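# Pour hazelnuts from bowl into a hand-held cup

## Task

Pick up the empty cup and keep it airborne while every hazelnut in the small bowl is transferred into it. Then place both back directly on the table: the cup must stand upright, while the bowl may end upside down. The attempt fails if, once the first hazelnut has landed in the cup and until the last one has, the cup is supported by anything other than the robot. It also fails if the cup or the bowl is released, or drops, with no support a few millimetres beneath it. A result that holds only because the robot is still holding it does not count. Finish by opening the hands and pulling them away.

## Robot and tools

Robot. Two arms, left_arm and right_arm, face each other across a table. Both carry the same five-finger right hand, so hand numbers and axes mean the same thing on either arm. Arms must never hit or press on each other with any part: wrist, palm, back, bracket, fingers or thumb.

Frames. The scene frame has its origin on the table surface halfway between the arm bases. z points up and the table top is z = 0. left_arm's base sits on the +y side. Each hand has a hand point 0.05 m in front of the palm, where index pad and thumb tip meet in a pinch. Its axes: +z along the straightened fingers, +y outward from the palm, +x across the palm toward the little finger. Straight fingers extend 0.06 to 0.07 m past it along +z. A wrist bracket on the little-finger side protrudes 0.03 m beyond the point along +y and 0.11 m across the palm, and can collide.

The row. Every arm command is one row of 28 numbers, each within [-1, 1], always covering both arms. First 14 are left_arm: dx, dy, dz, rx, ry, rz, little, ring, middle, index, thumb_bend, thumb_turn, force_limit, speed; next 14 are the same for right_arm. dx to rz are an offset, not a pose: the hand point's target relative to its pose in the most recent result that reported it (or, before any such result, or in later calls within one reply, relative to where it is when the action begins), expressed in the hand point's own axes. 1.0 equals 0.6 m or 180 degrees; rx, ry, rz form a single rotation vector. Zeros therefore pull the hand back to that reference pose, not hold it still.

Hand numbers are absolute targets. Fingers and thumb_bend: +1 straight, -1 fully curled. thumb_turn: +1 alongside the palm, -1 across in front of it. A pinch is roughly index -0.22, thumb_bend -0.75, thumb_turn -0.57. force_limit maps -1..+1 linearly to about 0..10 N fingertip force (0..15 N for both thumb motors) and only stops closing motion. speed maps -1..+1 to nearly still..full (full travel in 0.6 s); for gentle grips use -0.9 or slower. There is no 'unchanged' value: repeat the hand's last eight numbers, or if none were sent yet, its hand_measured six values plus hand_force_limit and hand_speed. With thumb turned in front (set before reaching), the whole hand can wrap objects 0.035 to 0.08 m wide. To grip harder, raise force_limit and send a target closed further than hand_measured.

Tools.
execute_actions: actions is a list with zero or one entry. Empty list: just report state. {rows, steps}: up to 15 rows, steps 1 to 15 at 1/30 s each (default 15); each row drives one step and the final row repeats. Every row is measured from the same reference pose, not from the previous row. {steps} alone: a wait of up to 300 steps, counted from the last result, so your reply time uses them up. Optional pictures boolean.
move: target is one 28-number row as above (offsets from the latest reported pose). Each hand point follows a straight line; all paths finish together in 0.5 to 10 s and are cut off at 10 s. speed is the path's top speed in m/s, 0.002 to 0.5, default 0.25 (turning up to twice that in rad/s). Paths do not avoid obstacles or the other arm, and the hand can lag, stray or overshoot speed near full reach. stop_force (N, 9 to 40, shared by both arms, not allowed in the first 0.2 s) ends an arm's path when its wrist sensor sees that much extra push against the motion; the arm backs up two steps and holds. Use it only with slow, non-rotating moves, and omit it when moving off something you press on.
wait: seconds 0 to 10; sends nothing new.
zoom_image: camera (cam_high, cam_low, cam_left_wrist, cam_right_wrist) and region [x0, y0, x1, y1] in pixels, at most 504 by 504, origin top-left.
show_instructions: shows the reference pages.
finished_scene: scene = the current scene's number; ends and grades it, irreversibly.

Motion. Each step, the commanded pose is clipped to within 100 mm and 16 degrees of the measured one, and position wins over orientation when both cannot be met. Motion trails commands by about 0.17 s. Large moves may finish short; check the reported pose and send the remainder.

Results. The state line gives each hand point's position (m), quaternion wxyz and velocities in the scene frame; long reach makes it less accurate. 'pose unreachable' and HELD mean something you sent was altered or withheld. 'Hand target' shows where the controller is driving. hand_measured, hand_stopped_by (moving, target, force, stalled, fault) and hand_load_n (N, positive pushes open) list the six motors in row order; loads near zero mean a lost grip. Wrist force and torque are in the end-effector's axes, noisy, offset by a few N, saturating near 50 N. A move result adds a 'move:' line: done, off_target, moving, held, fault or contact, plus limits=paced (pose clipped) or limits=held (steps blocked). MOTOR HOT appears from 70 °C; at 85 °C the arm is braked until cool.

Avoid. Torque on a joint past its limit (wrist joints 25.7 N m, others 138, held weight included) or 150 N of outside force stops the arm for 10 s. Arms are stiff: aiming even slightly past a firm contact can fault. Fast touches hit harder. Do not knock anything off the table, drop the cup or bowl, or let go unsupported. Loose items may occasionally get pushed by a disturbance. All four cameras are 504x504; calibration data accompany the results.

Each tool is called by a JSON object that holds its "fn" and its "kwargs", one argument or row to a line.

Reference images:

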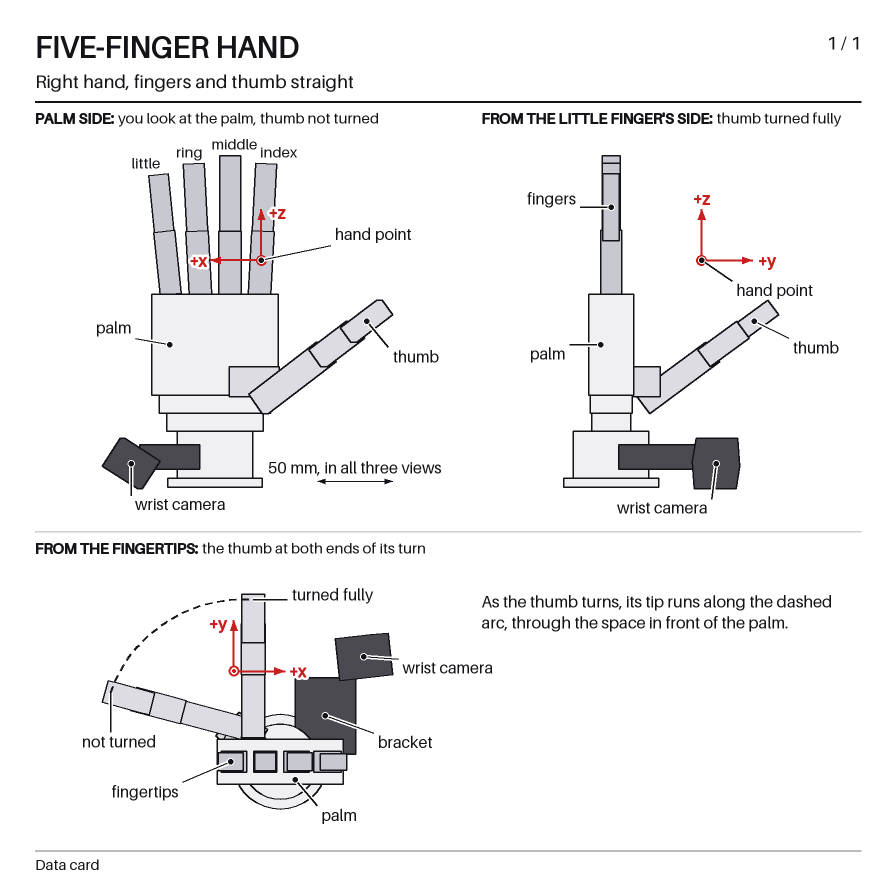

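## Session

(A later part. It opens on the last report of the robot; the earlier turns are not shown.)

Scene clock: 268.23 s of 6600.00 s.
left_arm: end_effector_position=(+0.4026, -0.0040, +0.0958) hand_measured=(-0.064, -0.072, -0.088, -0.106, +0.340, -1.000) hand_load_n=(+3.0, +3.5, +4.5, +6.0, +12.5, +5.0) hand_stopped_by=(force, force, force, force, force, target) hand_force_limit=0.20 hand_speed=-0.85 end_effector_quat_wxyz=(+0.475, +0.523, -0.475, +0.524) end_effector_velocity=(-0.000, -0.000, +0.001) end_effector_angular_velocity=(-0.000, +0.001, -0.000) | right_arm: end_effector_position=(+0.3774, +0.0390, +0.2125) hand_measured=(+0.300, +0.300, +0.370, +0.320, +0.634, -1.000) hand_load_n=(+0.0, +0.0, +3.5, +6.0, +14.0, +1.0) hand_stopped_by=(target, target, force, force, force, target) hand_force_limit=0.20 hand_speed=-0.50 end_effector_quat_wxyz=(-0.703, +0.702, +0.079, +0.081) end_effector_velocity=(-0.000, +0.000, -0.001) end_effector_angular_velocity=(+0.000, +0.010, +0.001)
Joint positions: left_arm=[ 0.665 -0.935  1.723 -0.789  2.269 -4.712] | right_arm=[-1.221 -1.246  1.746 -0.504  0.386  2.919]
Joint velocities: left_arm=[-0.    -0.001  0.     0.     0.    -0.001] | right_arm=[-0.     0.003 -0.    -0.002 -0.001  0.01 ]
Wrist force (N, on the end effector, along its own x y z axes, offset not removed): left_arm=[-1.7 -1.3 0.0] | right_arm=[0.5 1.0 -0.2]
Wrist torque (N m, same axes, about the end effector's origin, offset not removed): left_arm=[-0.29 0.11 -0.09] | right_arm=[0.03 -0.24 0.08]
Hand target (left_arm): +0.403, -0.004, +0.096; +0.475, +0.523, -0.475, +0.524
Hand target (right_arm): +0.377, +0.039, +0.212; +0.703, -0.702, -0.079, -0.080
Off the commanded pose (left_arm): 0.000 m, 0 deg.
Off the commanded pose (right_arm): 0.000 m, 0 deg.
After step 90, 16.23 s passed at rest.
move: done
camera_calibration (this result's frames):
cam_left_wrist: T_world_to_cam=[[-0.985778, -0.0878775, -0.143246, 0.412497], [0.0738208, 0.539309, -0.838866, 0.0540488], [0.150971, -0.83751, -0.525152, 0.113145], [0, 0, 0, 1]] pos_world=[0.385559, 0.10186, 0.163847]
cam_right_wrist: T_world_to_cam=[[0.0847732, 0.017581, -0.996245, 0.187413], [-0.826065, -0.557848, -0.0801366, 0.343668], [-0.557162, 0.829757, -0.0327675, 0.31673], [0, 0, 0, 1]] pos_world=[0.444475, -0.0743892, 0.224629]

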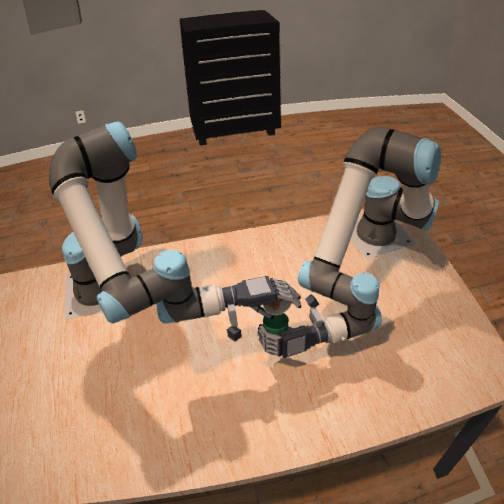

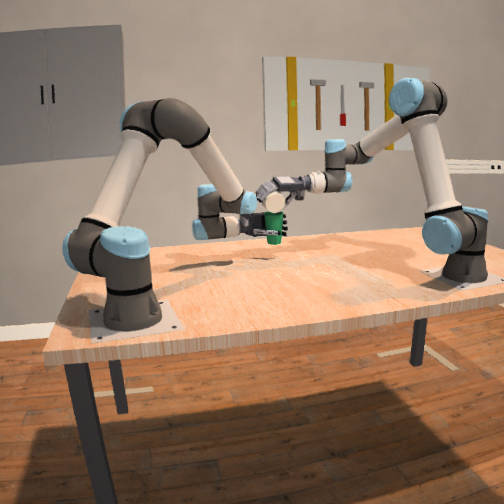

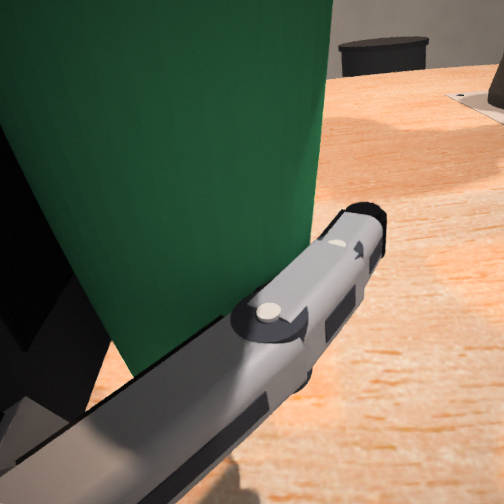

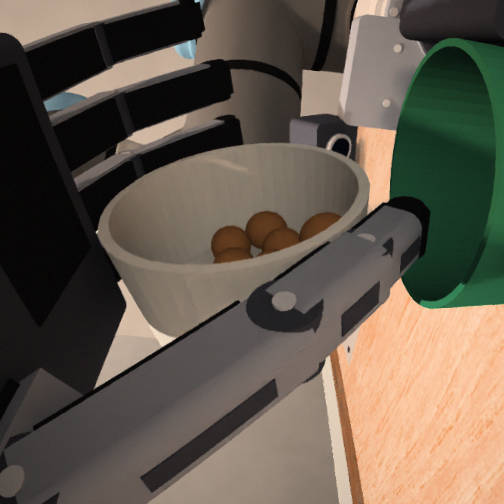

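{"fn": "move", "kwargs": {
  "target": [0,0,0,0,0,0,-1,-1,-1,-1,-1,-1,0.2,-0.85,-0.006,0,0,0,0,0.06,0.3,0.3,-0.3,-1,-1,-1,0.2,-0.5],
  "speed": 0.01
}}

{"fn": "move", "kwargs": {
  "target": [0,0,0,0,0,0,-1,-1,-1,-1,-1,-1,0.2,-0.85,0,0,0,0,0,0.06,0.3,0.3,-0.3,-1,-1,-1,0.2,-0.5],
  "speed": 0.01
}}

Scene clock: 285.40 s of 6600.00 s.
left_arm: end_effector_position=(+0.4026, -0.0040, +0.0958) hand_measured=(-0.064, -0.072, -0.088, -0.106, +0.340, -1.000) hand_load_n=(+3.0, +3.5, +4.5, +6.0, +12.5, +5.5) hand_stopped_by=(force, force, force, force, force, target) hand_force_limit=0.20 hand_speed=-0.85 end_effector_quat_wxyz=(+0.475, +0.523, -0.475, +0.524) end_effector_velocity=(+0.000, -0.000, +0.001) end_effector_angular_velocity=(-0.001, -0.003, +0.000) | right_arm: end_effector_position=(+0.3739, +0.0390, +0.2118) hand_measured=(+0.300, +0.300, +0.370, +0.320, +0.634, -1.000) hand_load_n=(+0.0, +0.0, +3.5, +6.0, +14.0, +1.0) hand_stopped_by=(target, target, force, force, force, target) hand_force_limit=0.20 hand_speed=-0.50 end_effector_quat_wxyz=(+0.708, -0.706, -0.013, -0.015) end_effector_velocity=(-0.000, +0.000, -0.000) end_effector_angular_velocity=(-0.000, +0.005, +0.000)
Joint positions: left_arm=[ 0.665 -0.935  1.723 -0.789  2.269 -4.712] | right_arm=[-1.227 -1.226  1.732 -0.51   0.38   3.107]
Joint velocities: left_arm=[ 0.    -0.002 -0.     0.    -0.     0.002] | right_arm=[ 0.     0.001 -0.    -0.001 -0.     0.005]
Wrist force (N, on the end effector, along its own x y z axes, offset not removed): left_arm=[-1.7 -1.5 0.5] | right_arm=[-0.2 3.3 -0.7]
Wrist torque (N m, same axes, about the end effector's origin, offset not removed): left_arm=[-0.39 0.03 -0.10] | right_arm=[0.42 0.02 0.04]
Hand target (left_arm): +0.403, -0.004, +0.096; +0.475, +0.523, -0.475, +0.524
Hand target (right_arm): +0.374, +0.039, +0.212; +0.708, -0.706, -0.013, -0.014
Off the commanded pose (left_arm): 0.000 m, 0 deg.
Off the commanded pose (right_arm): 0.000 m, 0 deg.
After step 90, 4.57 s passed at rest.
move: done
camera_calibration (this result's frames):
cam_left_wrist: T_world_to_cam=[[-0.985778, -0.0878773, -0.143246, 0.412497], [0.0738211, 0.53931, -0.838866, 0.0540486], [0.150971, -0.83751, -0.525152, 0.113145], [0, 0, 0, 1]] pos_world=[0.385559, 0.10186, 0.163847]
cam_right_wrist: T_world_to_cam=[[-0.102822, 0.018041, -0.994536, 0.256679], [-0.826346, -0.558104, 0.0753097, 0.307933], [-0.553696, 0.829575, 0.0722938, 0.291195], [0, 0, 0, 1]] pos_world=[0.442085, -0.0743406, 0.211035]

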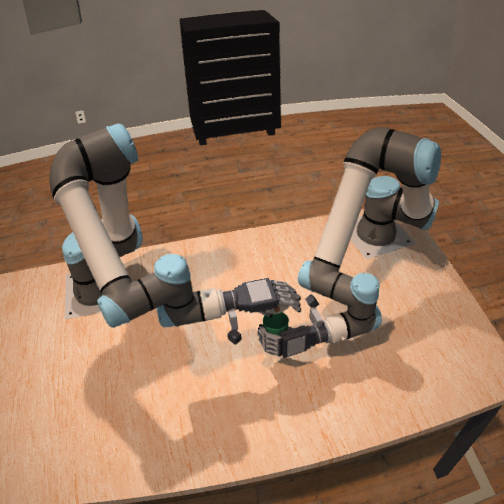

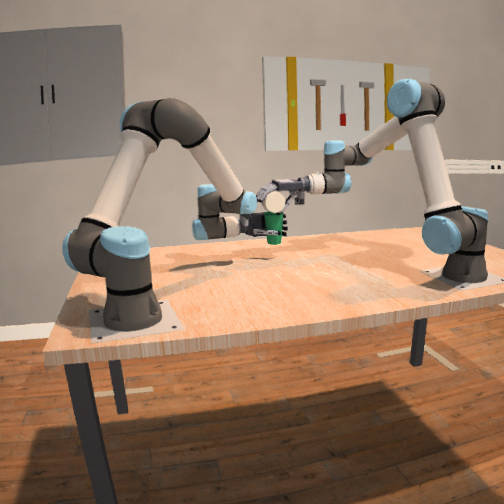

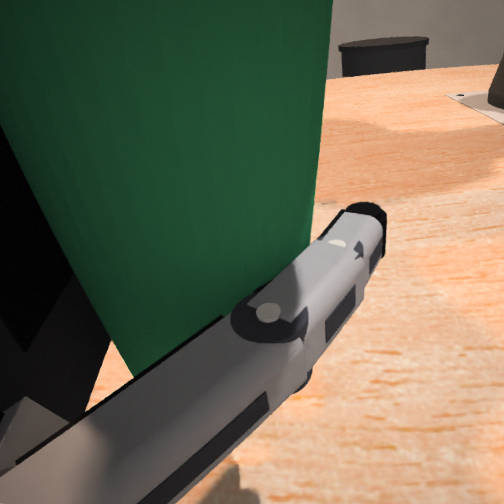

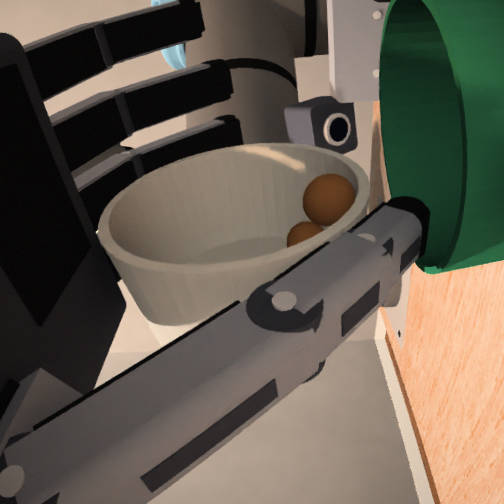

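Scene clock: 295.03 s of 6600.00 s.
left_arm: end_effector_position=(+0.4026, -0.0040, +0.0958) hand_measured=(-0.064, -0.072, -0.088, -0.106, +0.340, -1.000) hand_load_n=(+2.0, +3.0, +4.0, +6.0, +13.0, +6.5) hand_stopped_by=(force, force, force, force, force, target) hand_force_limit=0.20 hand_speed=-0.85 end_effector_quat_wxyz=(+0.475, +0.523, -0.475, +0.524) end_effector_velocity=(-0.000, -0.001, -0.000) end_effector_angular_velocity=(+0.000, +0.001, -0.000) | right_arm: end_effector_position=(+0.3739, +0.0391, +0.2118) hand_measured=(+0.300, +0.300, +0.370, +0.320, +0.634, -1.000) hand_load_n=(+0.0, +0.0, +4.0, +5.5, +14.0, -4.5) hand_stopped_by=(target, target, force, force, force, target) hand_force_limit=0.20 hand_speed=-0.50 end_effector_quat_wxyz=(+0.706, -0.704, +0.054, +0.052) end_effector_velocity=(+0.001, -0.000, +0.000) end_effector_angular_velocity=(+0.000, +0.004, -0.002)
Joint positions: left_arm=[ 0.665 -0.935  1.723 -0.789  2.269 -4.712] | right_arm=[-1.236 -1.199  1.712 -0.518  0.372  3.295]
Joint velocities: left_arm=[-0.001  0.    -0.     0.    -0.001 -0.001] | right_arm=[-0.001  0.    -0.    -0.001  0.001  0.005]
Wrist force (N, on the end effector, along its own x y z axes, offset not removed): left_arm=[-2.5 2.8 0.0] | right_arm=[5.1 0.2 0.0]
Wrist torque (N m, same axes, about the end effector's origin, offset not removed): left_arm=[-0.36 0.15 0.23] | right_arm=[-0.01 -0.27 -0.25]
Hand target (left_arm): +0.403, -0.004, +0.096; +0.475, +0.523, -0.475, +0.524
Hand target (right_arm): +0.374, +0.039, +0.212; +0.706, -0.704, +0.054, +0.052
Off the commanded pose (left_arm): 0.000 m, 0 deg.
Off the commanded pose (right_arm): 0.000 m, 0 deg.
move: done
camera_calibration (this result's frames):
cam_left_wrist: T_world_to_cam=[[-0.985778, -0.0878771, -0.143247, 0.412497], [0.0738222, 0.53931, -0.838865, 0.054048], [0.150972, -0.83751, -0.525152, 0.113145], [0, 0, 0, 1]] pos_world=[0.385559, 0.10186, 0.163846]
cam_right_wrist: T_world_to_cam=[[-0.286797, 0.0184359, -0.957814, 0.31769], [-0.797585, -0.558427, 0.228071, 0.264856], [-0.530665, 0.829349, 0.174859, 0.260851], [0, 0, 0, 1]] pos_world=[0.440782, -0.0742904, 0.19827]

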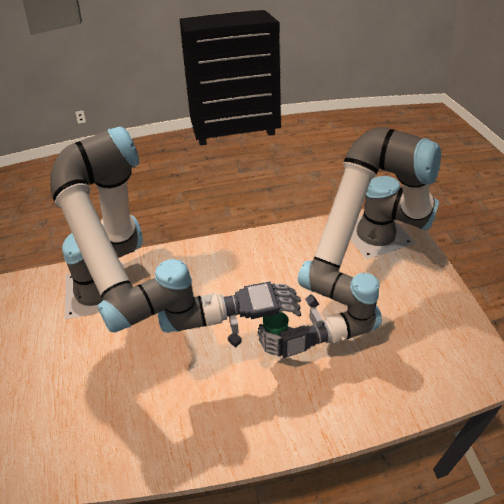

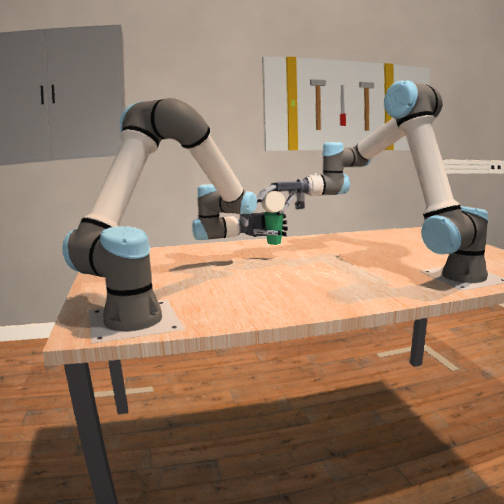

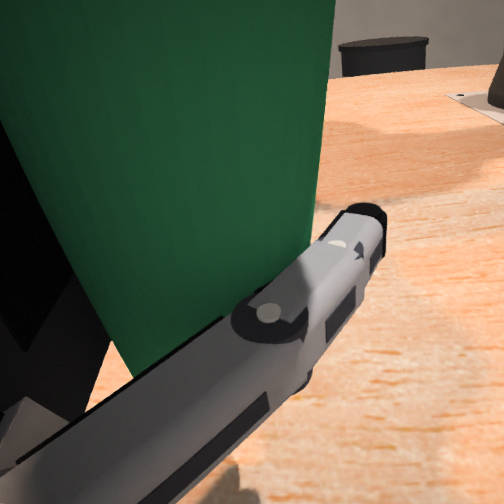

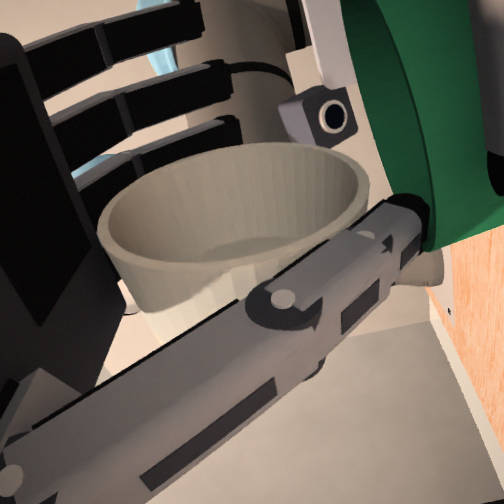

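{"fn": "move", "kwargs": {
  "target": [0,0,0,0,0,0,-1,-1,-1,-1,-1,-1,0.2,-0.85,0.0,-0.06,0,0,0,0.02,0.3,0.3,-0.3,-1,-1,-1,0.2,-0.5],
  "speed": 0.03
}}

{"fn": "move", "kwargs": {
  "target": [0,0,0,0,0,0,-1,-1,-1,-1,-1,-1,0.2,-0.85,0,0,-0.2,0,0,-0.568,0.3,0.3,-0.3,-1,-1,-1,0.2,-0.5],
  "speed": 0.15
}}

{"fn": "zoom_image", "kwargs": {
  "camera": "cam_high",
  "region": [150, 230, 390, 420]
}}

Scene clock: 308.40 s of 6600.00 s.
left_arm: end_effector_position=(+0.4026, -0.0040, +0.0958) hand_measured=(-0.064, -0.072, -0.088, -0.106, +0.340, -1.000) hand_load_n=(+3.0, +3.5, +4.5, +6.0, +12.5, +5.5) hand_stopped_by=(force, force, force, force, force, target) hand_force_limit=0.20 hand_speed=-0.85 end_effector_quat_wxyz=(+0.475, +0.523, -0.475, +0.524) end_effector_velocity=(-0.000, -0.000, +0.001) end_effector_angular_velocity=(-0.001, -0.002, -0.000) | right_arm: end_effector_position=(+0.3792, +0.0390, +0.2471) hand_measured=(+0.300, +0.300, +0.370, +0.320, +0.634, -1.000) hand_load_n=(+0.0, +0.0, +3.5, +6.0, +14.0, +1.0) hand_stopped_by=(target, target, force, force, force, target) hand_force_limit=0.20 hand_speed=-0.50 end_effector_quat_wxyz=(+0.704, -0.702, +0.075, +0.074) end_effector_velocity=(+0.000, -0.000, +0.003) end_effector_angular_velocity=(-0.000, +0.004, -0.000)
Joint positions: left_arm=[ 0.665 -0.935  1.723 -0.789  2.269 -4.712] | right_arm=[-1.242 -1.219  1.647 -0.433  0.366  3.358]
Joint velocities: left_arm=[-0.    -0.002 -0.     0.     0.     0.001] | right_arm=[-0.001 -0.001 -0.005  0.007 -0.001  0.003]
Wrist force (N, on the end effector, along its own x y z axes, offset not removed): left_arm=[-1.8 -1.0 0.5] | right_arm=[2.6 0.1 -1.8]
Wrist torque (N m, same axes, about the end effector's origin, offset not removed): left_arm=[-0.25 0.10 -0.05] | right_arm=[-0.04 -0.34 0.14]
Hand target (left_arm): +0.403, -0.004, +0.096; +0.475, +0.523, -0.475, +0.524
Hand target (right_arm): +0.379, +0.039, +0.247; +0.704, -0.702, +0.076, +0.074
Off the commanded pose (left_arm): 0.000 m, 0 deg.
Off the commanded pose (right_arm): 0.000 m, 0 deg.
After step 90, 8.80 s passed at rest.
move: done
camera_calibration (this result's frames):
cam_left_wrist: T_world_to_cam=[[-0.985778, -0.0878838, -0.143243, 0.412498], [0.0738136, 0.539315, -0.838863, 0.0540454], [0.150975, -0.837506, -0.525158, 0.113147], [0, 0, 0, 1]] pos_world=[0.38556, 0.101865, 0.163844]
cam_right_wrist: T_world_to_cam=[[-0.34592, 0.0186387, -0.938079, 0.37057], [-0.781782, -0.558556, 0.277187, 0.242861], [-0.518803, 0.829257, 0.207787, 0.244922], [0, 0, 0, 1]] pos_world=[0.445118, -0.0743583, 0.229414]

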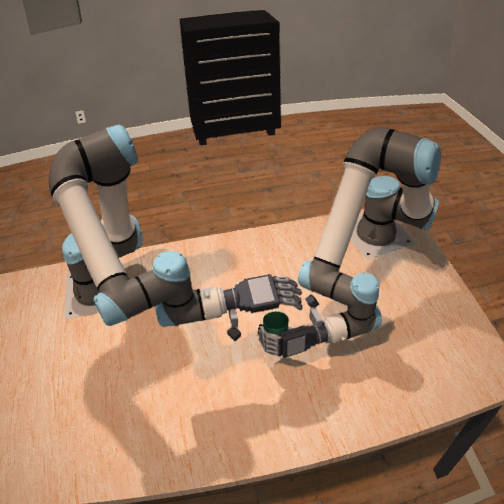

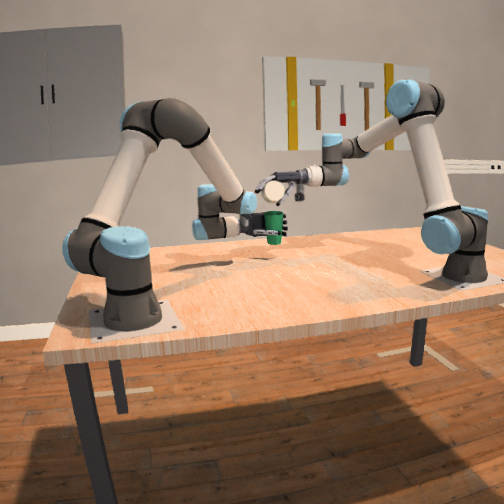

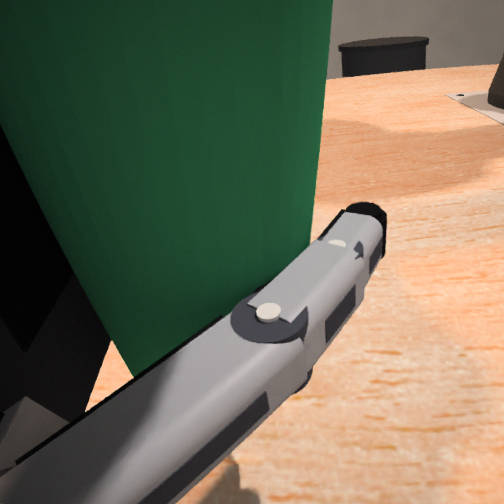

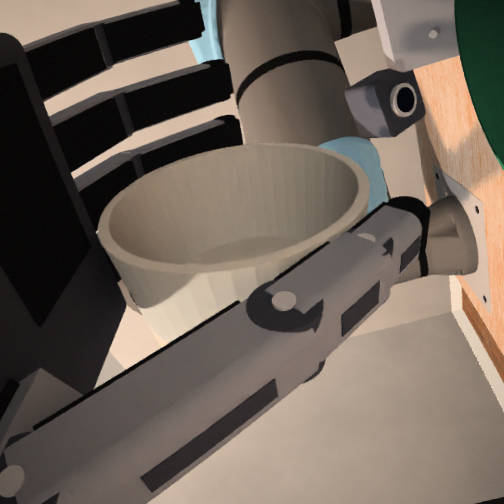

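Scene clock: 314.80 s of 6600.00 s.
left_arm: end_effector_position=(+0.4026, -0.0040, +0.0958) hand_measured=(-0.064, -0.072, -0.088, -0.106, +0.340, -1.000) hand_load_n=(+3.0, +3.5, +4.5, +6.0, +12.5, +5.5) hand_stopped_by=(force, force, force, force, force, target) hand_force_limit=0.20 hand_speed=-0.85 end_effector_quat_wxyz=(+0.475, +0.523, -0.475, +0.524) end_effector_velocity=(-0.000, +0.000, -0.001) end_effector_angular_velocity=(+0.001, +0.001, -0.000) | right_arm: end_effector_position=(+0.3789, -0.0809, +0.2467) hand_measured=(+0.300, +0.300, +0.370, +0.320, +0.634, -1.000) hand_load_n=(+0.0, +0.0, +3.5, +6.5, +13.5, +2.0) hand_stopped_by=(target, target, force, force, force, target) hand_force_limit=0.20 hand_speed=-0.50 end_effector_quat_wxyz=(-0.500, +0.500, +0.498, +0.502) end_effector_velocity=(+0.001, -0.001, -0.000) end_effector_angular_velocity=(-0.007, -0.015, -0.001)
Joint positions: left_arm=[ 0.665 -0.935  1.723 -0.789  2.269 -4.712] | right_arm=[-1.453 -1.544  2.112 -0.591  0.154  1.594]
Joint velocities: left_arm=[-0.     0.001  0.    -0.     0.    -0.   ] | right_arm=[-0.002  0.01  -0.012  0.05  -0.002 -0.062]
Wrist force (N, on the end effector, along its own x y z axes, offset not removed): left_arm=[-1.7 -1.5 0.2] | right_arm=[-0.4 -0.6 0.2]
Wrist torque (N m, same axes, about the end effector's origin, offset not removed): left_arm=[-0.41 0.09 -0.11] | right_arm=[-0.14 -0.15 0.10]
Hand target (left_arm): +0.403, -0.004, +0.096; +0.475, +0.523, -0.475, +0.524
Hand target (right_arm): +0.379, -0.081, +0.247; +0.500, -0.499, -0.499, -0.502
Off the commanded pose (left_arm): 0.000 m, 0 deg.
Off the commanded pose (right_arm): 0.000 m, 0 deg.
move: done
camera_calibration (this result's frames):
cam_left_wrist: T_world_to_cam=[[-0.985778, -0.0878843, -0.143242, 0.412498], [0.0738132, 0.539315, -0.838863, 0.0540454], [0.150976, -0.837506, -0.525158, 0.113147], [0, 0, 0, 1]] pos_world=[0.38556, 0.101865, 0.163844]
cam_right_wrist: T_world_to_cam=[[0.98988, 0.0141879, -0.141194, -0.330752], [-0.109461, -0.556858, -0.823363, 0.192708], [-0.090307, 0.830486, -0.54967, 0.368896], [0, 0, 0, 1]] pos_world=[0.381813, -0.194359, 0.31474]

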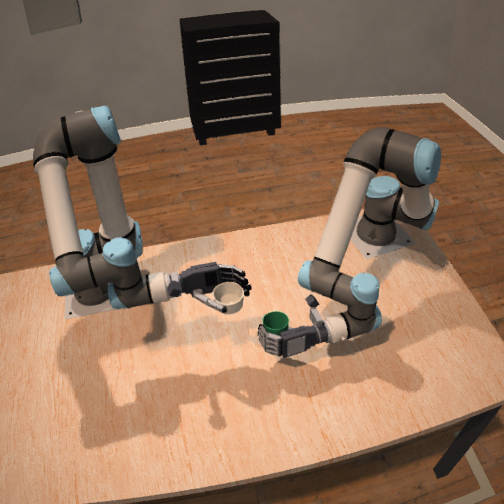

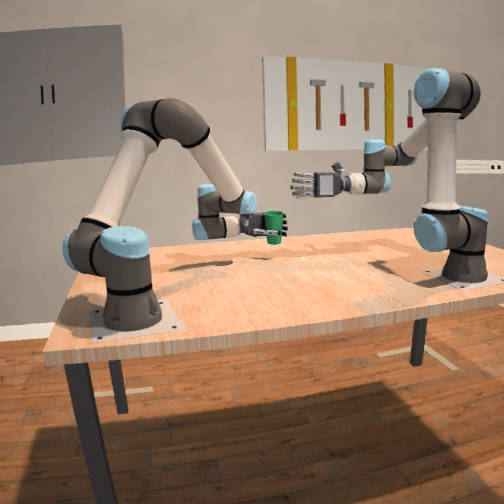

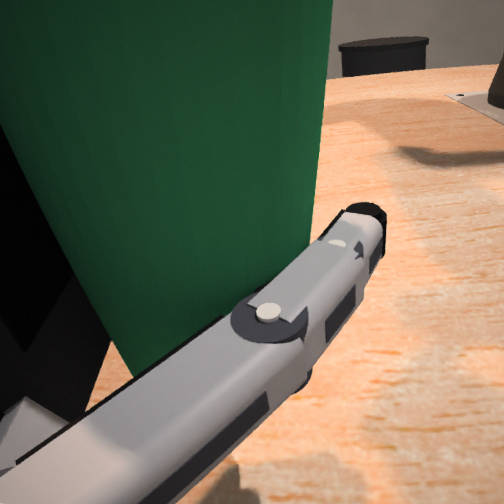

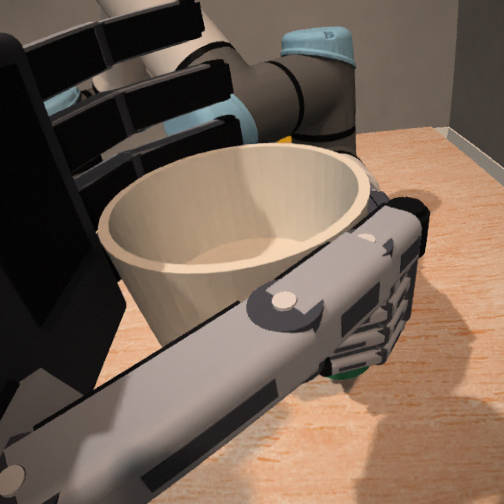

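Region (150, 230, 390, 420) of cam_high's 504x504 image, scaled by 2.100, with more detail than that image has; it fills the top 399 rows of this view, and the rest is white.

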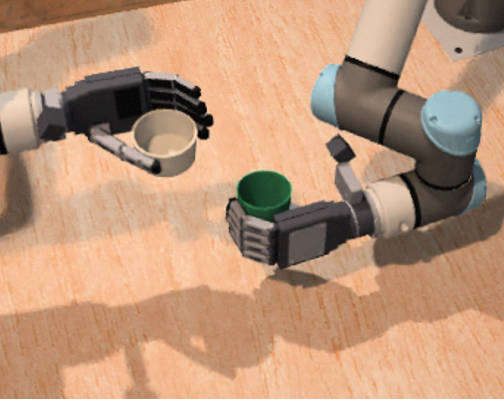

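{"fn": "move", "kwargs": {
  "target": [-0.075,-0.308,-0.212,0.22,0,0,-1,-1,-1,-1,-1,-1,0.2,-0.85,-0.345,0.285,0.018,-0.25,0,0,0.3,0.3,-0.3,-1,-1,-1,0.2,-0.5],
  "speed": 0.08
}}

Scene clock: 327.00 s of 6600.00 s.
left_arm: end_effector_position=(+0.5741, +0.1404, +0.0513) hand_measured=(-0.064, -0.072, -0.088, -0.106, +0.340, -1.000) hand_load_n=(+3.0, +3.5, +4.5, +6.0, +12.5, +5.5) hand_stopped_by=(force, force, force, force, force, target) hand_force_limit=0.20 hand_speed=-0.85 end_effector_quat_wxyz=(+0.270, +0.653, -0.270, +0.654) end_effector_velocity=(+0.002, +0.001, -0.000) end_effector_angular_velocity=(+0.001, -0.001, +0.006) | right_arm: end_effector_position=(+0.5497, -0.0699, +0.0400) hand_measured=(+0.300, +0.300, +0.370, +0.320, +0.634, -1.000) hand_load_n=(+0.0, +0.0, +3.5, +6.5, +13.5, +2.0) hand_stopped_by=(target, target, force, force, force, target) hand_force_limit=0.20 hand_speed=-0.50 end_effector_quat_wxyz=(-0.271, +0.653, +0.269, +0.654) end_effector_velocity=(+0.001, +0.001, -0.002) end_effector_angular_velocity=(-0.001, -0.000, -0.007)
Joint positions: left_arm=[ 0.832 -0.925  1.881 -0.958  1.746 -4.712] | right_arm=[-1.15  -0.965  2.022 -1.058  1.242  1.573]
Joint velocities: left_arm=[ 0.001  0.001 -0.    -0.001 -0.005  0.001] | right_arm=[ 0.004  0.007 -0.005 -0.001  0.01  -0.001]
Wrist force (N, on the end effector, along its own x y z axes, offset not removed): left_arm=[-2.0 -0.4 0.3] | right_arm=[2.5 -0.7 -1.6]
Wrist torque (N m, same axes, about the end effector's origin, offset not removed): left_arm=[-0.15 0.11 -0.06] | right_arm=[0.06 -0.51 0.27]
Hand target (left_arm): +0.574, +0.141, +0.051; +0.270, +0.653, -0.270, +0.654
Hand target (right_arm): +0.550, -0.070, +0.040; -0.270, +0.653, +0.269, +0.654
Off the commanded pose (left_arm): 0.000 m, 0 deg.
Off the commanded pose (right_arm): 0.000 m, 0 deg.
After step 90, 3.83 s passed at rest.
move: done
camera_calibration (this result's frames):
cam_left_wrist: T_world_to_cam=[[-0.703961, -0.695735, -0.142797, 0.511405], [-0.286089, 0.461793, -0.839584, 0.143678], [0.650071, -0.550182, -0.524126, -0.142126], [0, 0, 0, 1]] pos_world=[0.493506, 0.211258, 0.119165]
cam_right_wrist: T_world_to_cam=[[0.710218, -0.689331, -0.142875, -0.424564], [-0.473191, -0.317181, -0.82188, 0.263949], [0.52123, 0.651321, -0.551452, -0.0870363], [0, 0, 0, 1]] pos_world=[0.471797, -0.152257, 0.108278]

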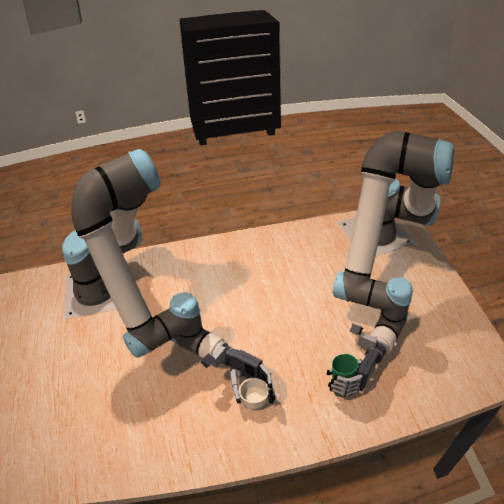

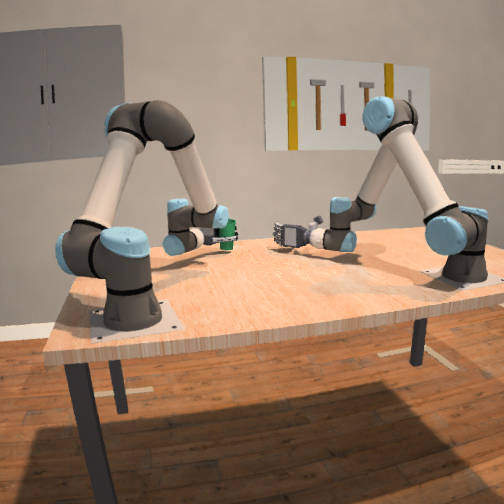

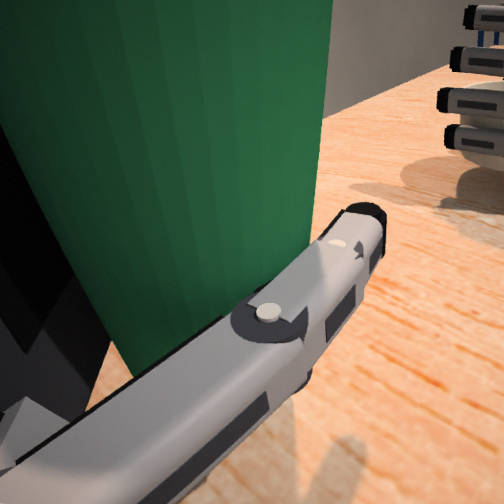

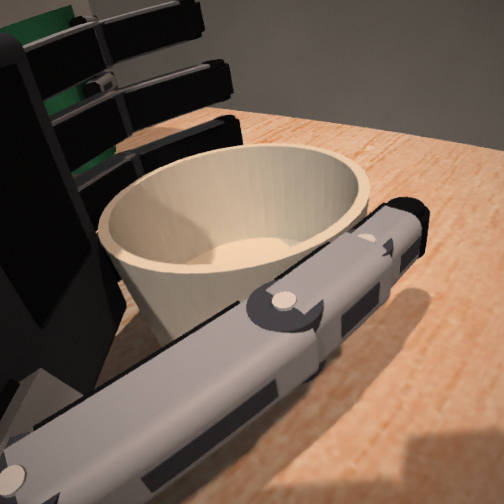

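{"fn": "move", "kwargs": {
  "target": [-0.0245,0,0,0,0,0,-1,-1,-1,-1,-1,-1,0.2,-0.85,-0.03,0,0,0,0,0,0.3,0.3,-0.3,-1,-1,-1,0.2,-0.5],
  "speed": 0.008,
  "stop_force": 9
}}

{"fn": "move", "kwargs": {
  "target": [0,0,0,0,0,0,1,1,1,1,1,-1,0.2,-0.6,0,0,0,0,0,0,1,1,1,1,1,-1,0.2,-0.6]
}}

{"fn": "move", "kwargs": {
  "target": [0.02,-0.015,-0.25,0,0,0,1,1,1,1,1,-1,0.2,-0.6,0.02,-0.015,-0.25,0,0,0,1,1,1,1,1,-1,0.2,-0.6],
  "speed": 0.08
}}

Scene clock: 340.13 s of 6600.00 s.
left_arm: end_effector_position=(+0.5741, +0.1404, +0.0368) hand_measured=(-0.064, -0.072, -0.088, -0.106, +0.340, -1.000) hand_load_n=(+3.0, +3.5, +4.5, +6.0, +12.5, +5.0) hand_stopped_by=(force, force, force, force, force, target) hand_force_limit=0.20 hand_speed=-0.85 end_effector_quat_wxyz=(+0.270, +0.653, -0.270, +0.654) end_effector_velocity=(-0.000, -0.000, -0.003) end_effector_angular_velocity=(+0.001, +0.000, -0.001) | right_arm: end_effector_position=(+0.5497, -0.0699, +0.0222) hand_measured=(+0.300, +0.300, +0.370, +0.320, +0.634, -1.000) hand_load_n=(+0.0, +0.0, +3.5, +6.5, +13.5, +2.0) hand_stopped_by=(target, target, force, force, force, target) hand_force_limit=0.20 hand_speed=-0.50 end_effector_quat_wxyz=(-0.271, +0.653, +0.269, +0.654) end_effector_velocity=(-0.000, +0.001, -0.001) end_effector_angular_velocity=(+0.000, -0.000, +0.001)
Joint positions: left_arm=[ 0.832 -0.895  1.882 -0.988  1.746 -4.712] | right_arm=[-1.15  -0.924  2.022 -1.099  1.242  1.573]
Joint velocities: left_arm=[-0.001  0.005  0.    -0.005  0.     0.   ] | right_arm=[ 0.001  0.004  0.    -0.004 -0.     0.   ]
Wrist force (N, on the end effector, along its own x y z axes, offset not removed): left_arm=[-2.3 -0.5 0.3] | right_arm=[-0.8 -0.6 0.1]
Wrist torque (N m, same axes, about the end effector's origin, offset not removed): left_arm=[-0.16 0.27 -0.21] | right_arm=[0.03 -0.20 0.12]
Hand target (left_arm): +0.574, +0.140, +0.037; +0.270, +0.653, -0.270, +0.654
Hand target (right_arm): +0.550, -0.070, +0.022; -0.271, +0.653, +0.269, +0.654
Off the commanded pose (left_arm): 0.000 m, 0 deg.
Off the commanded pose (right_arm): 0.000 m, 0 deg.
After step 90, 7.70 s passed at rest.
move: done
camera_calibration (this result's frames):
cam_left_wrist: T_world_to_cam=[[-0.703946, -0.69575, -0.142803, 0.509358], [-0.286072, 0.46177, -0.839602, 0.131497], [0.650095, -0.550182, -0.524095, -0.149747], [0, 0, 0, 1]] pos_world=[0.493527, 0.211276, 0.104661]
cam_right_wrist: T_world_to_cam=[[0.710193, -0.689348, -0.142914, -0.427035], [-0.47329, -0.317226, -0.821806, 0.249367], [0.521174, 0.651281, -0.551553, -0.0968333], [0, 0, 0, 1]] pos_world=[0.471767, -0.152204, 0.090493]

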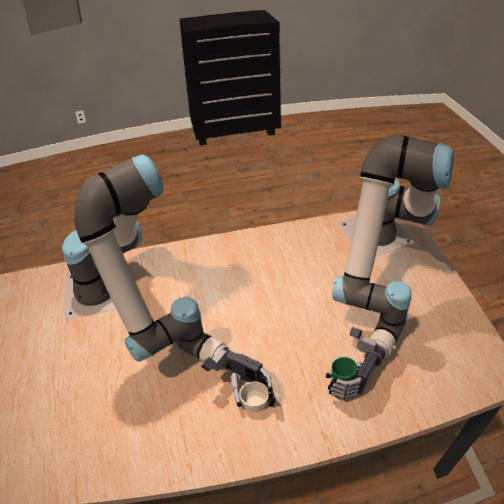

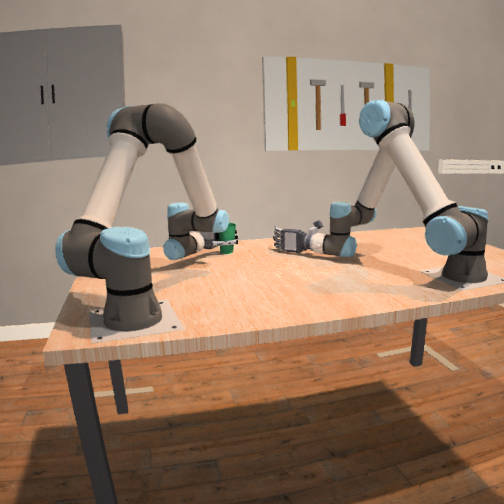

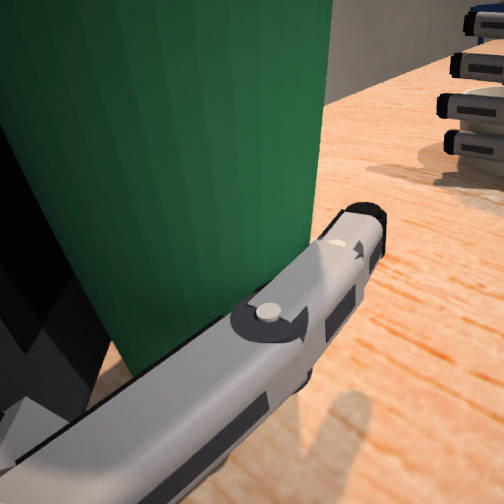

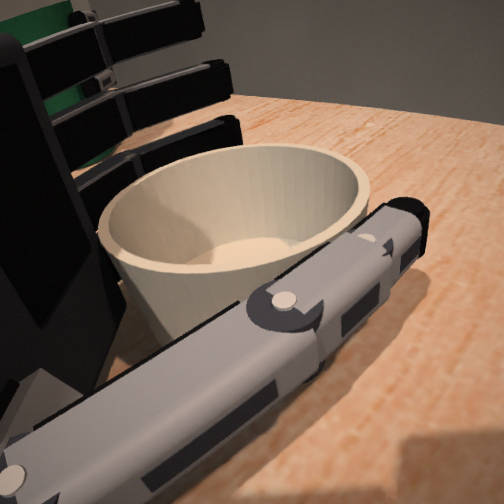

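Scene clock: 342.07 s of 6600.00 s.
left_arm: end_effector_position=(+0.5741, +0.1404, +0.0368) hand_measured=(+1.000, +1.000, +1.000, +1.000, +1.000, -1.000) hand_load_n=(+0.0, +0.0, +0.0, +0.0, +0.0, +0.0) hand_stopped_by=(target, target, target, target, target, target) hand_force_limit=0.20 hand_speed=-0.60 end_effector_quat_wxyz=(+0.270, +0.653, -0.270, +0.654) end_effector_velocity=(-0.001, -0.000, -0.002) end_effector_angular_velocity=(+0.001, +0.002, -0.001) | right_arm: end_effector_position=(+0.5497, -0.0699, +0.0222) hand_measured=(+1.000, +1.000, +1.000, +1.000, +1.000, -1.000) hand_load_n=(+0.0, +0.0, +0.0, +0.0, +0.0, +0.0) hand_stopped_by=(target, target, target, target, target, target) hand_force_limit=0.20 hand_speed=-0.60 end_effector_quat_wxyz=(-0.271, +0.653, +0.269, +0.654) end_effector_velocity=(+0.000, -0.000, -0.000) end_effector_angular_velocity=(-0.000, +0.000, +0.001)
Joint positions: left_arm=[ 0.832 -0.895  1.882 -0.988  1.746 -4.712] | right_arm=[-1.15  -0.924  2.022 -1.099  1.242  1.573]
Joint velocities: left_arm=[-0.001  0.002 -0.     0.     0.    -0.   ] | right_arm=[-0.001  0.001 -0.    -0.    -0.002 -0.   ]
Wrist force (N, on the end effector, along its own x y z axes, offset not removed): left_arm=[-1.8 -0.9 0.2] | right_arm=[-0.1 0.5 -2.6]
Wrist torque (N m, same axes, about the end effector's origin, offset not removed): left_arm=[-0.29 0.25 -0.11] | right_arm=[0.30 0.16 0.04]
Hand target (left_arm): +0.574, +0.140, +0.037; +0.270, +0.653, -0.270, +0.654
Hand target (right_arm): +0.550, -0.070, +0.022; -0.271, +0.653, +0.269, +0.654
Off the commanded pose (left_arm): 0.000 m, 0 deg.
Off the commanded pose (right_arm): 0.000 m, 0 deg.
move: done
camera_calibration (this result's frames):
cam_left_wrist: T_world_to_cam=[[-0.703957, -0.695739, -0.142802, 0.509357], [-0.28607, 0.461778, -0.839598, 0.131491], [0.650084, -0.550189, -0.524102, -0.149737], [0, 0, 0, 1]] pos_world=[0.493523, 0.211276, 0.104659]
cam_right_wrist: T_world_to_cam=[[0.710197, -0.689345, -0.142913, -0.427037], [-0.473288, -0.317229, -0.821806, 0.249366], [0.521171, 0.651283, -0.551554, -0.0968317], [0, 0, 0, 1]] pos_world=[0.471768, -0.152205, 0.090493]

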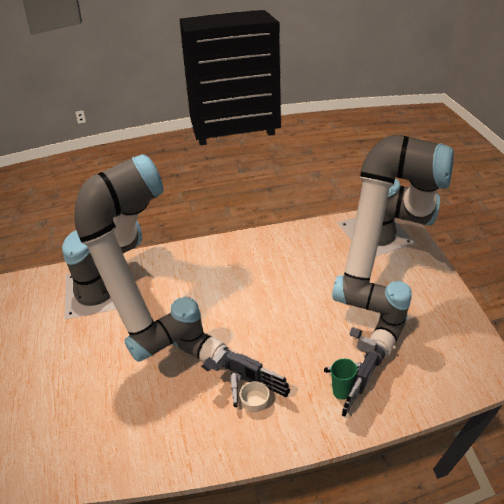

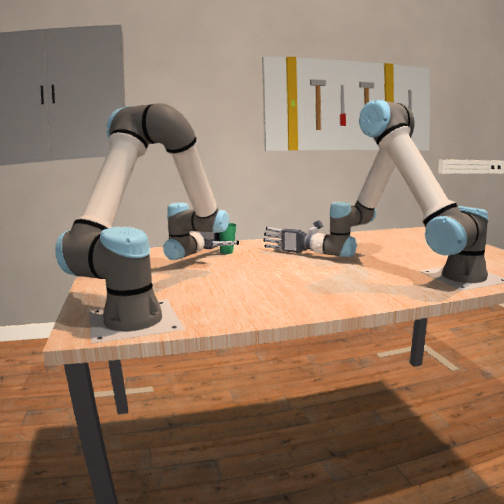

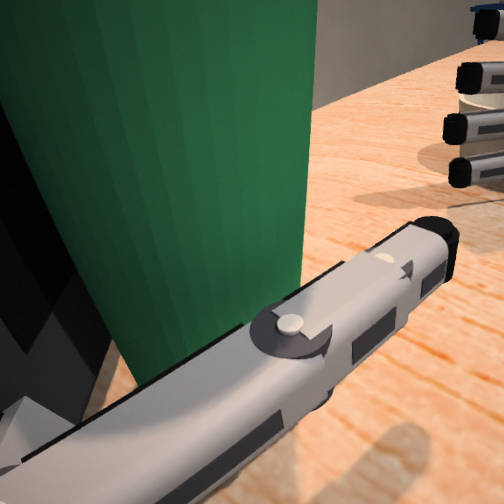

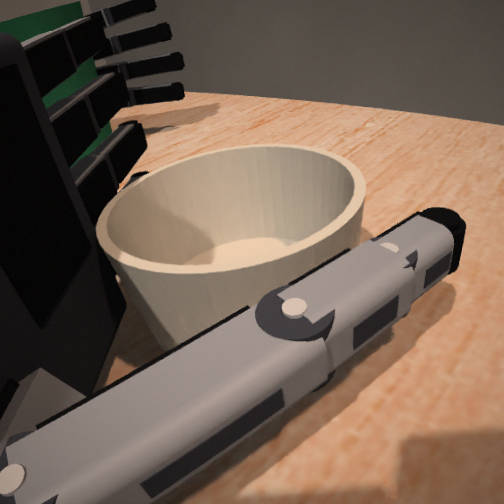

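Scene clock: 344.43 s of 6600.00 s.
left_arm: end_effector_position=(+0.4744, +0.2524, +0.0487) hand_measured=(+1.000, +1.000, +1.000, +1.000, +1.000, -1.000) hand_load_n=(+0.0, +0.0, +0.0, +0.0, +0.0, +0.0) hand_stopped_by=(target, target, target, target, target, target) hand_force_limit=0.20 hand_speed=-0.60 end_effector_quat_wxyz=(+0.270, +0.653, -0.270, +0.654) end_effector_velocity=(-0.002, +0.002, +0.001) end_effector_angular_velocity=(-0.000, -0.000, -0.000) | right_arm: end_effector_position=(+0.4374, -0.1693, +0.0337) hand_measured=(+1.000, +1.000, +1.000, +1.000, +1.000, -1.000) hand_load_n=(+0.0, +0.0, +0.0, +0.0, +0.0, +0.0) hand_stopped_by=(target, target, target, target, target, target) hand_force_limit=0.20 hand_speed=-0.60 end_effector_quat_wxyz=(-0.271, +0.653, +0.269, +0.654) end_effector_velocity=(-0.002, -0.002, -0.000) end_effector_angular_velocity=(+0.000, +0.001, -0.000)
Joint positions: left_arm=[ 0.933 -1.09   2.254 -1.167  1.847 -4.712] | right_arm=[-1.291 -1.124  2.462 -1.339  1.101  1.573]
Joint velocities: left_arm=[ 0.002 -0.004  0.006 -0.002  0.002 -0.   ] | right_arm=[-0.005 -0.003  0.009 -0.005 -0.005  0.   ]
Wrist force (N, on the end effector, along its own x y z axes, offset not removed): left_arm=[-1.5 -1.1 -0.3] | right_arm=[0.7 -1.2 0.8]
Wrist torque (N m, same axes, about the end effector's origin, offset not removed): left_arm=[-0.33 0.19 -0.16] | right_arm=[-0.14 -0.22 0.02]
Hand target (left_arm): +0.474, +0.253, +0.049; +0.270, +0.653, -0.270, +0.654
Hand target (right_arm): +0.437, -0.170, +0.034; -0.271, +0.653, +0.269, +0.654
Off the commanded pose (left_arm): 0.000 m, 0 deg.
Off the commanded pose (right_arm): 0.000 m, 0 deg.
move: done
camera_calibration (this result's frames):
cam_left_wrist: T_world_to_cam=[[-0.70394, -0.695706, -0.143044, 0.518762], [-0.285961, 0.461961, -0.839534, 0.0612231], [0.65015, -0.550077, -0.524138, -0.0171268], [0, 0, 0, 1]] pos_world=[0.39382, 0.323202, 0.116628]
cam_right_wrist: T_world_to_cam=[[0.710137, -0.689366, -0.14311, -0.414161], [-0.473398, -0.317057, -0.821809, 0.174233], [0.521153, 0.651344, -0.551498, 0.0327926], [0, 0, 0, 1]] pos_world=[0.359502, -0.251626, 0.102]

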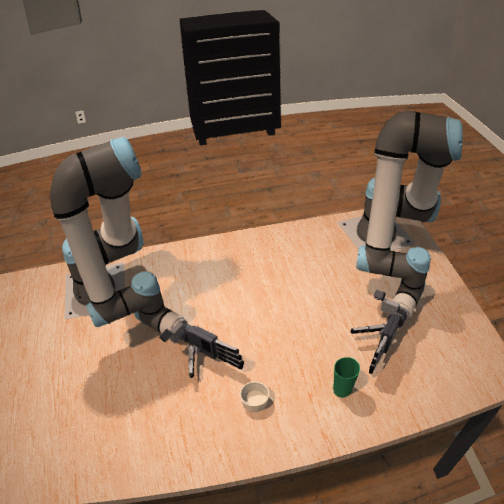

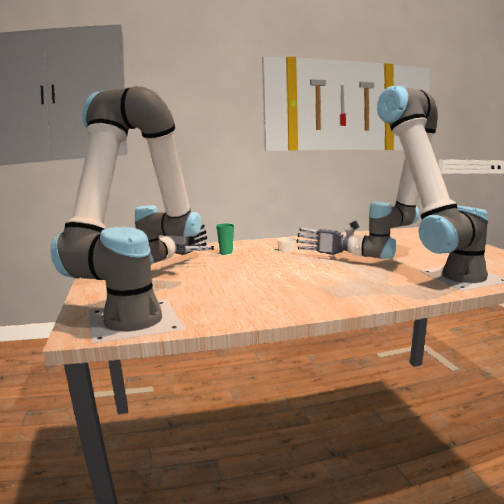

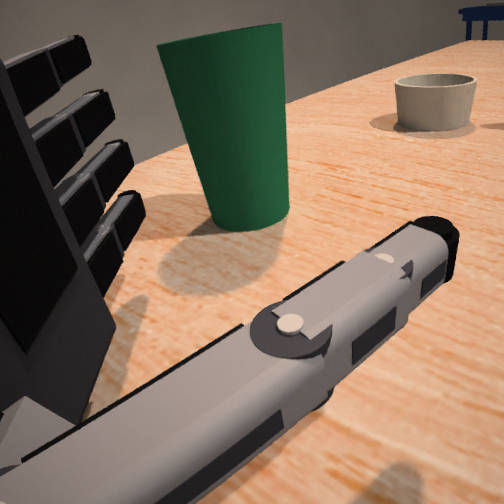

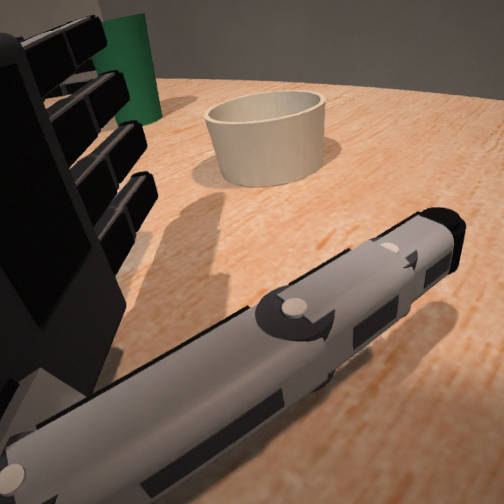

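{"fn": "finished_scene", "kwargs": {
  "scene": 1
}}

The scene is finished: the task was done.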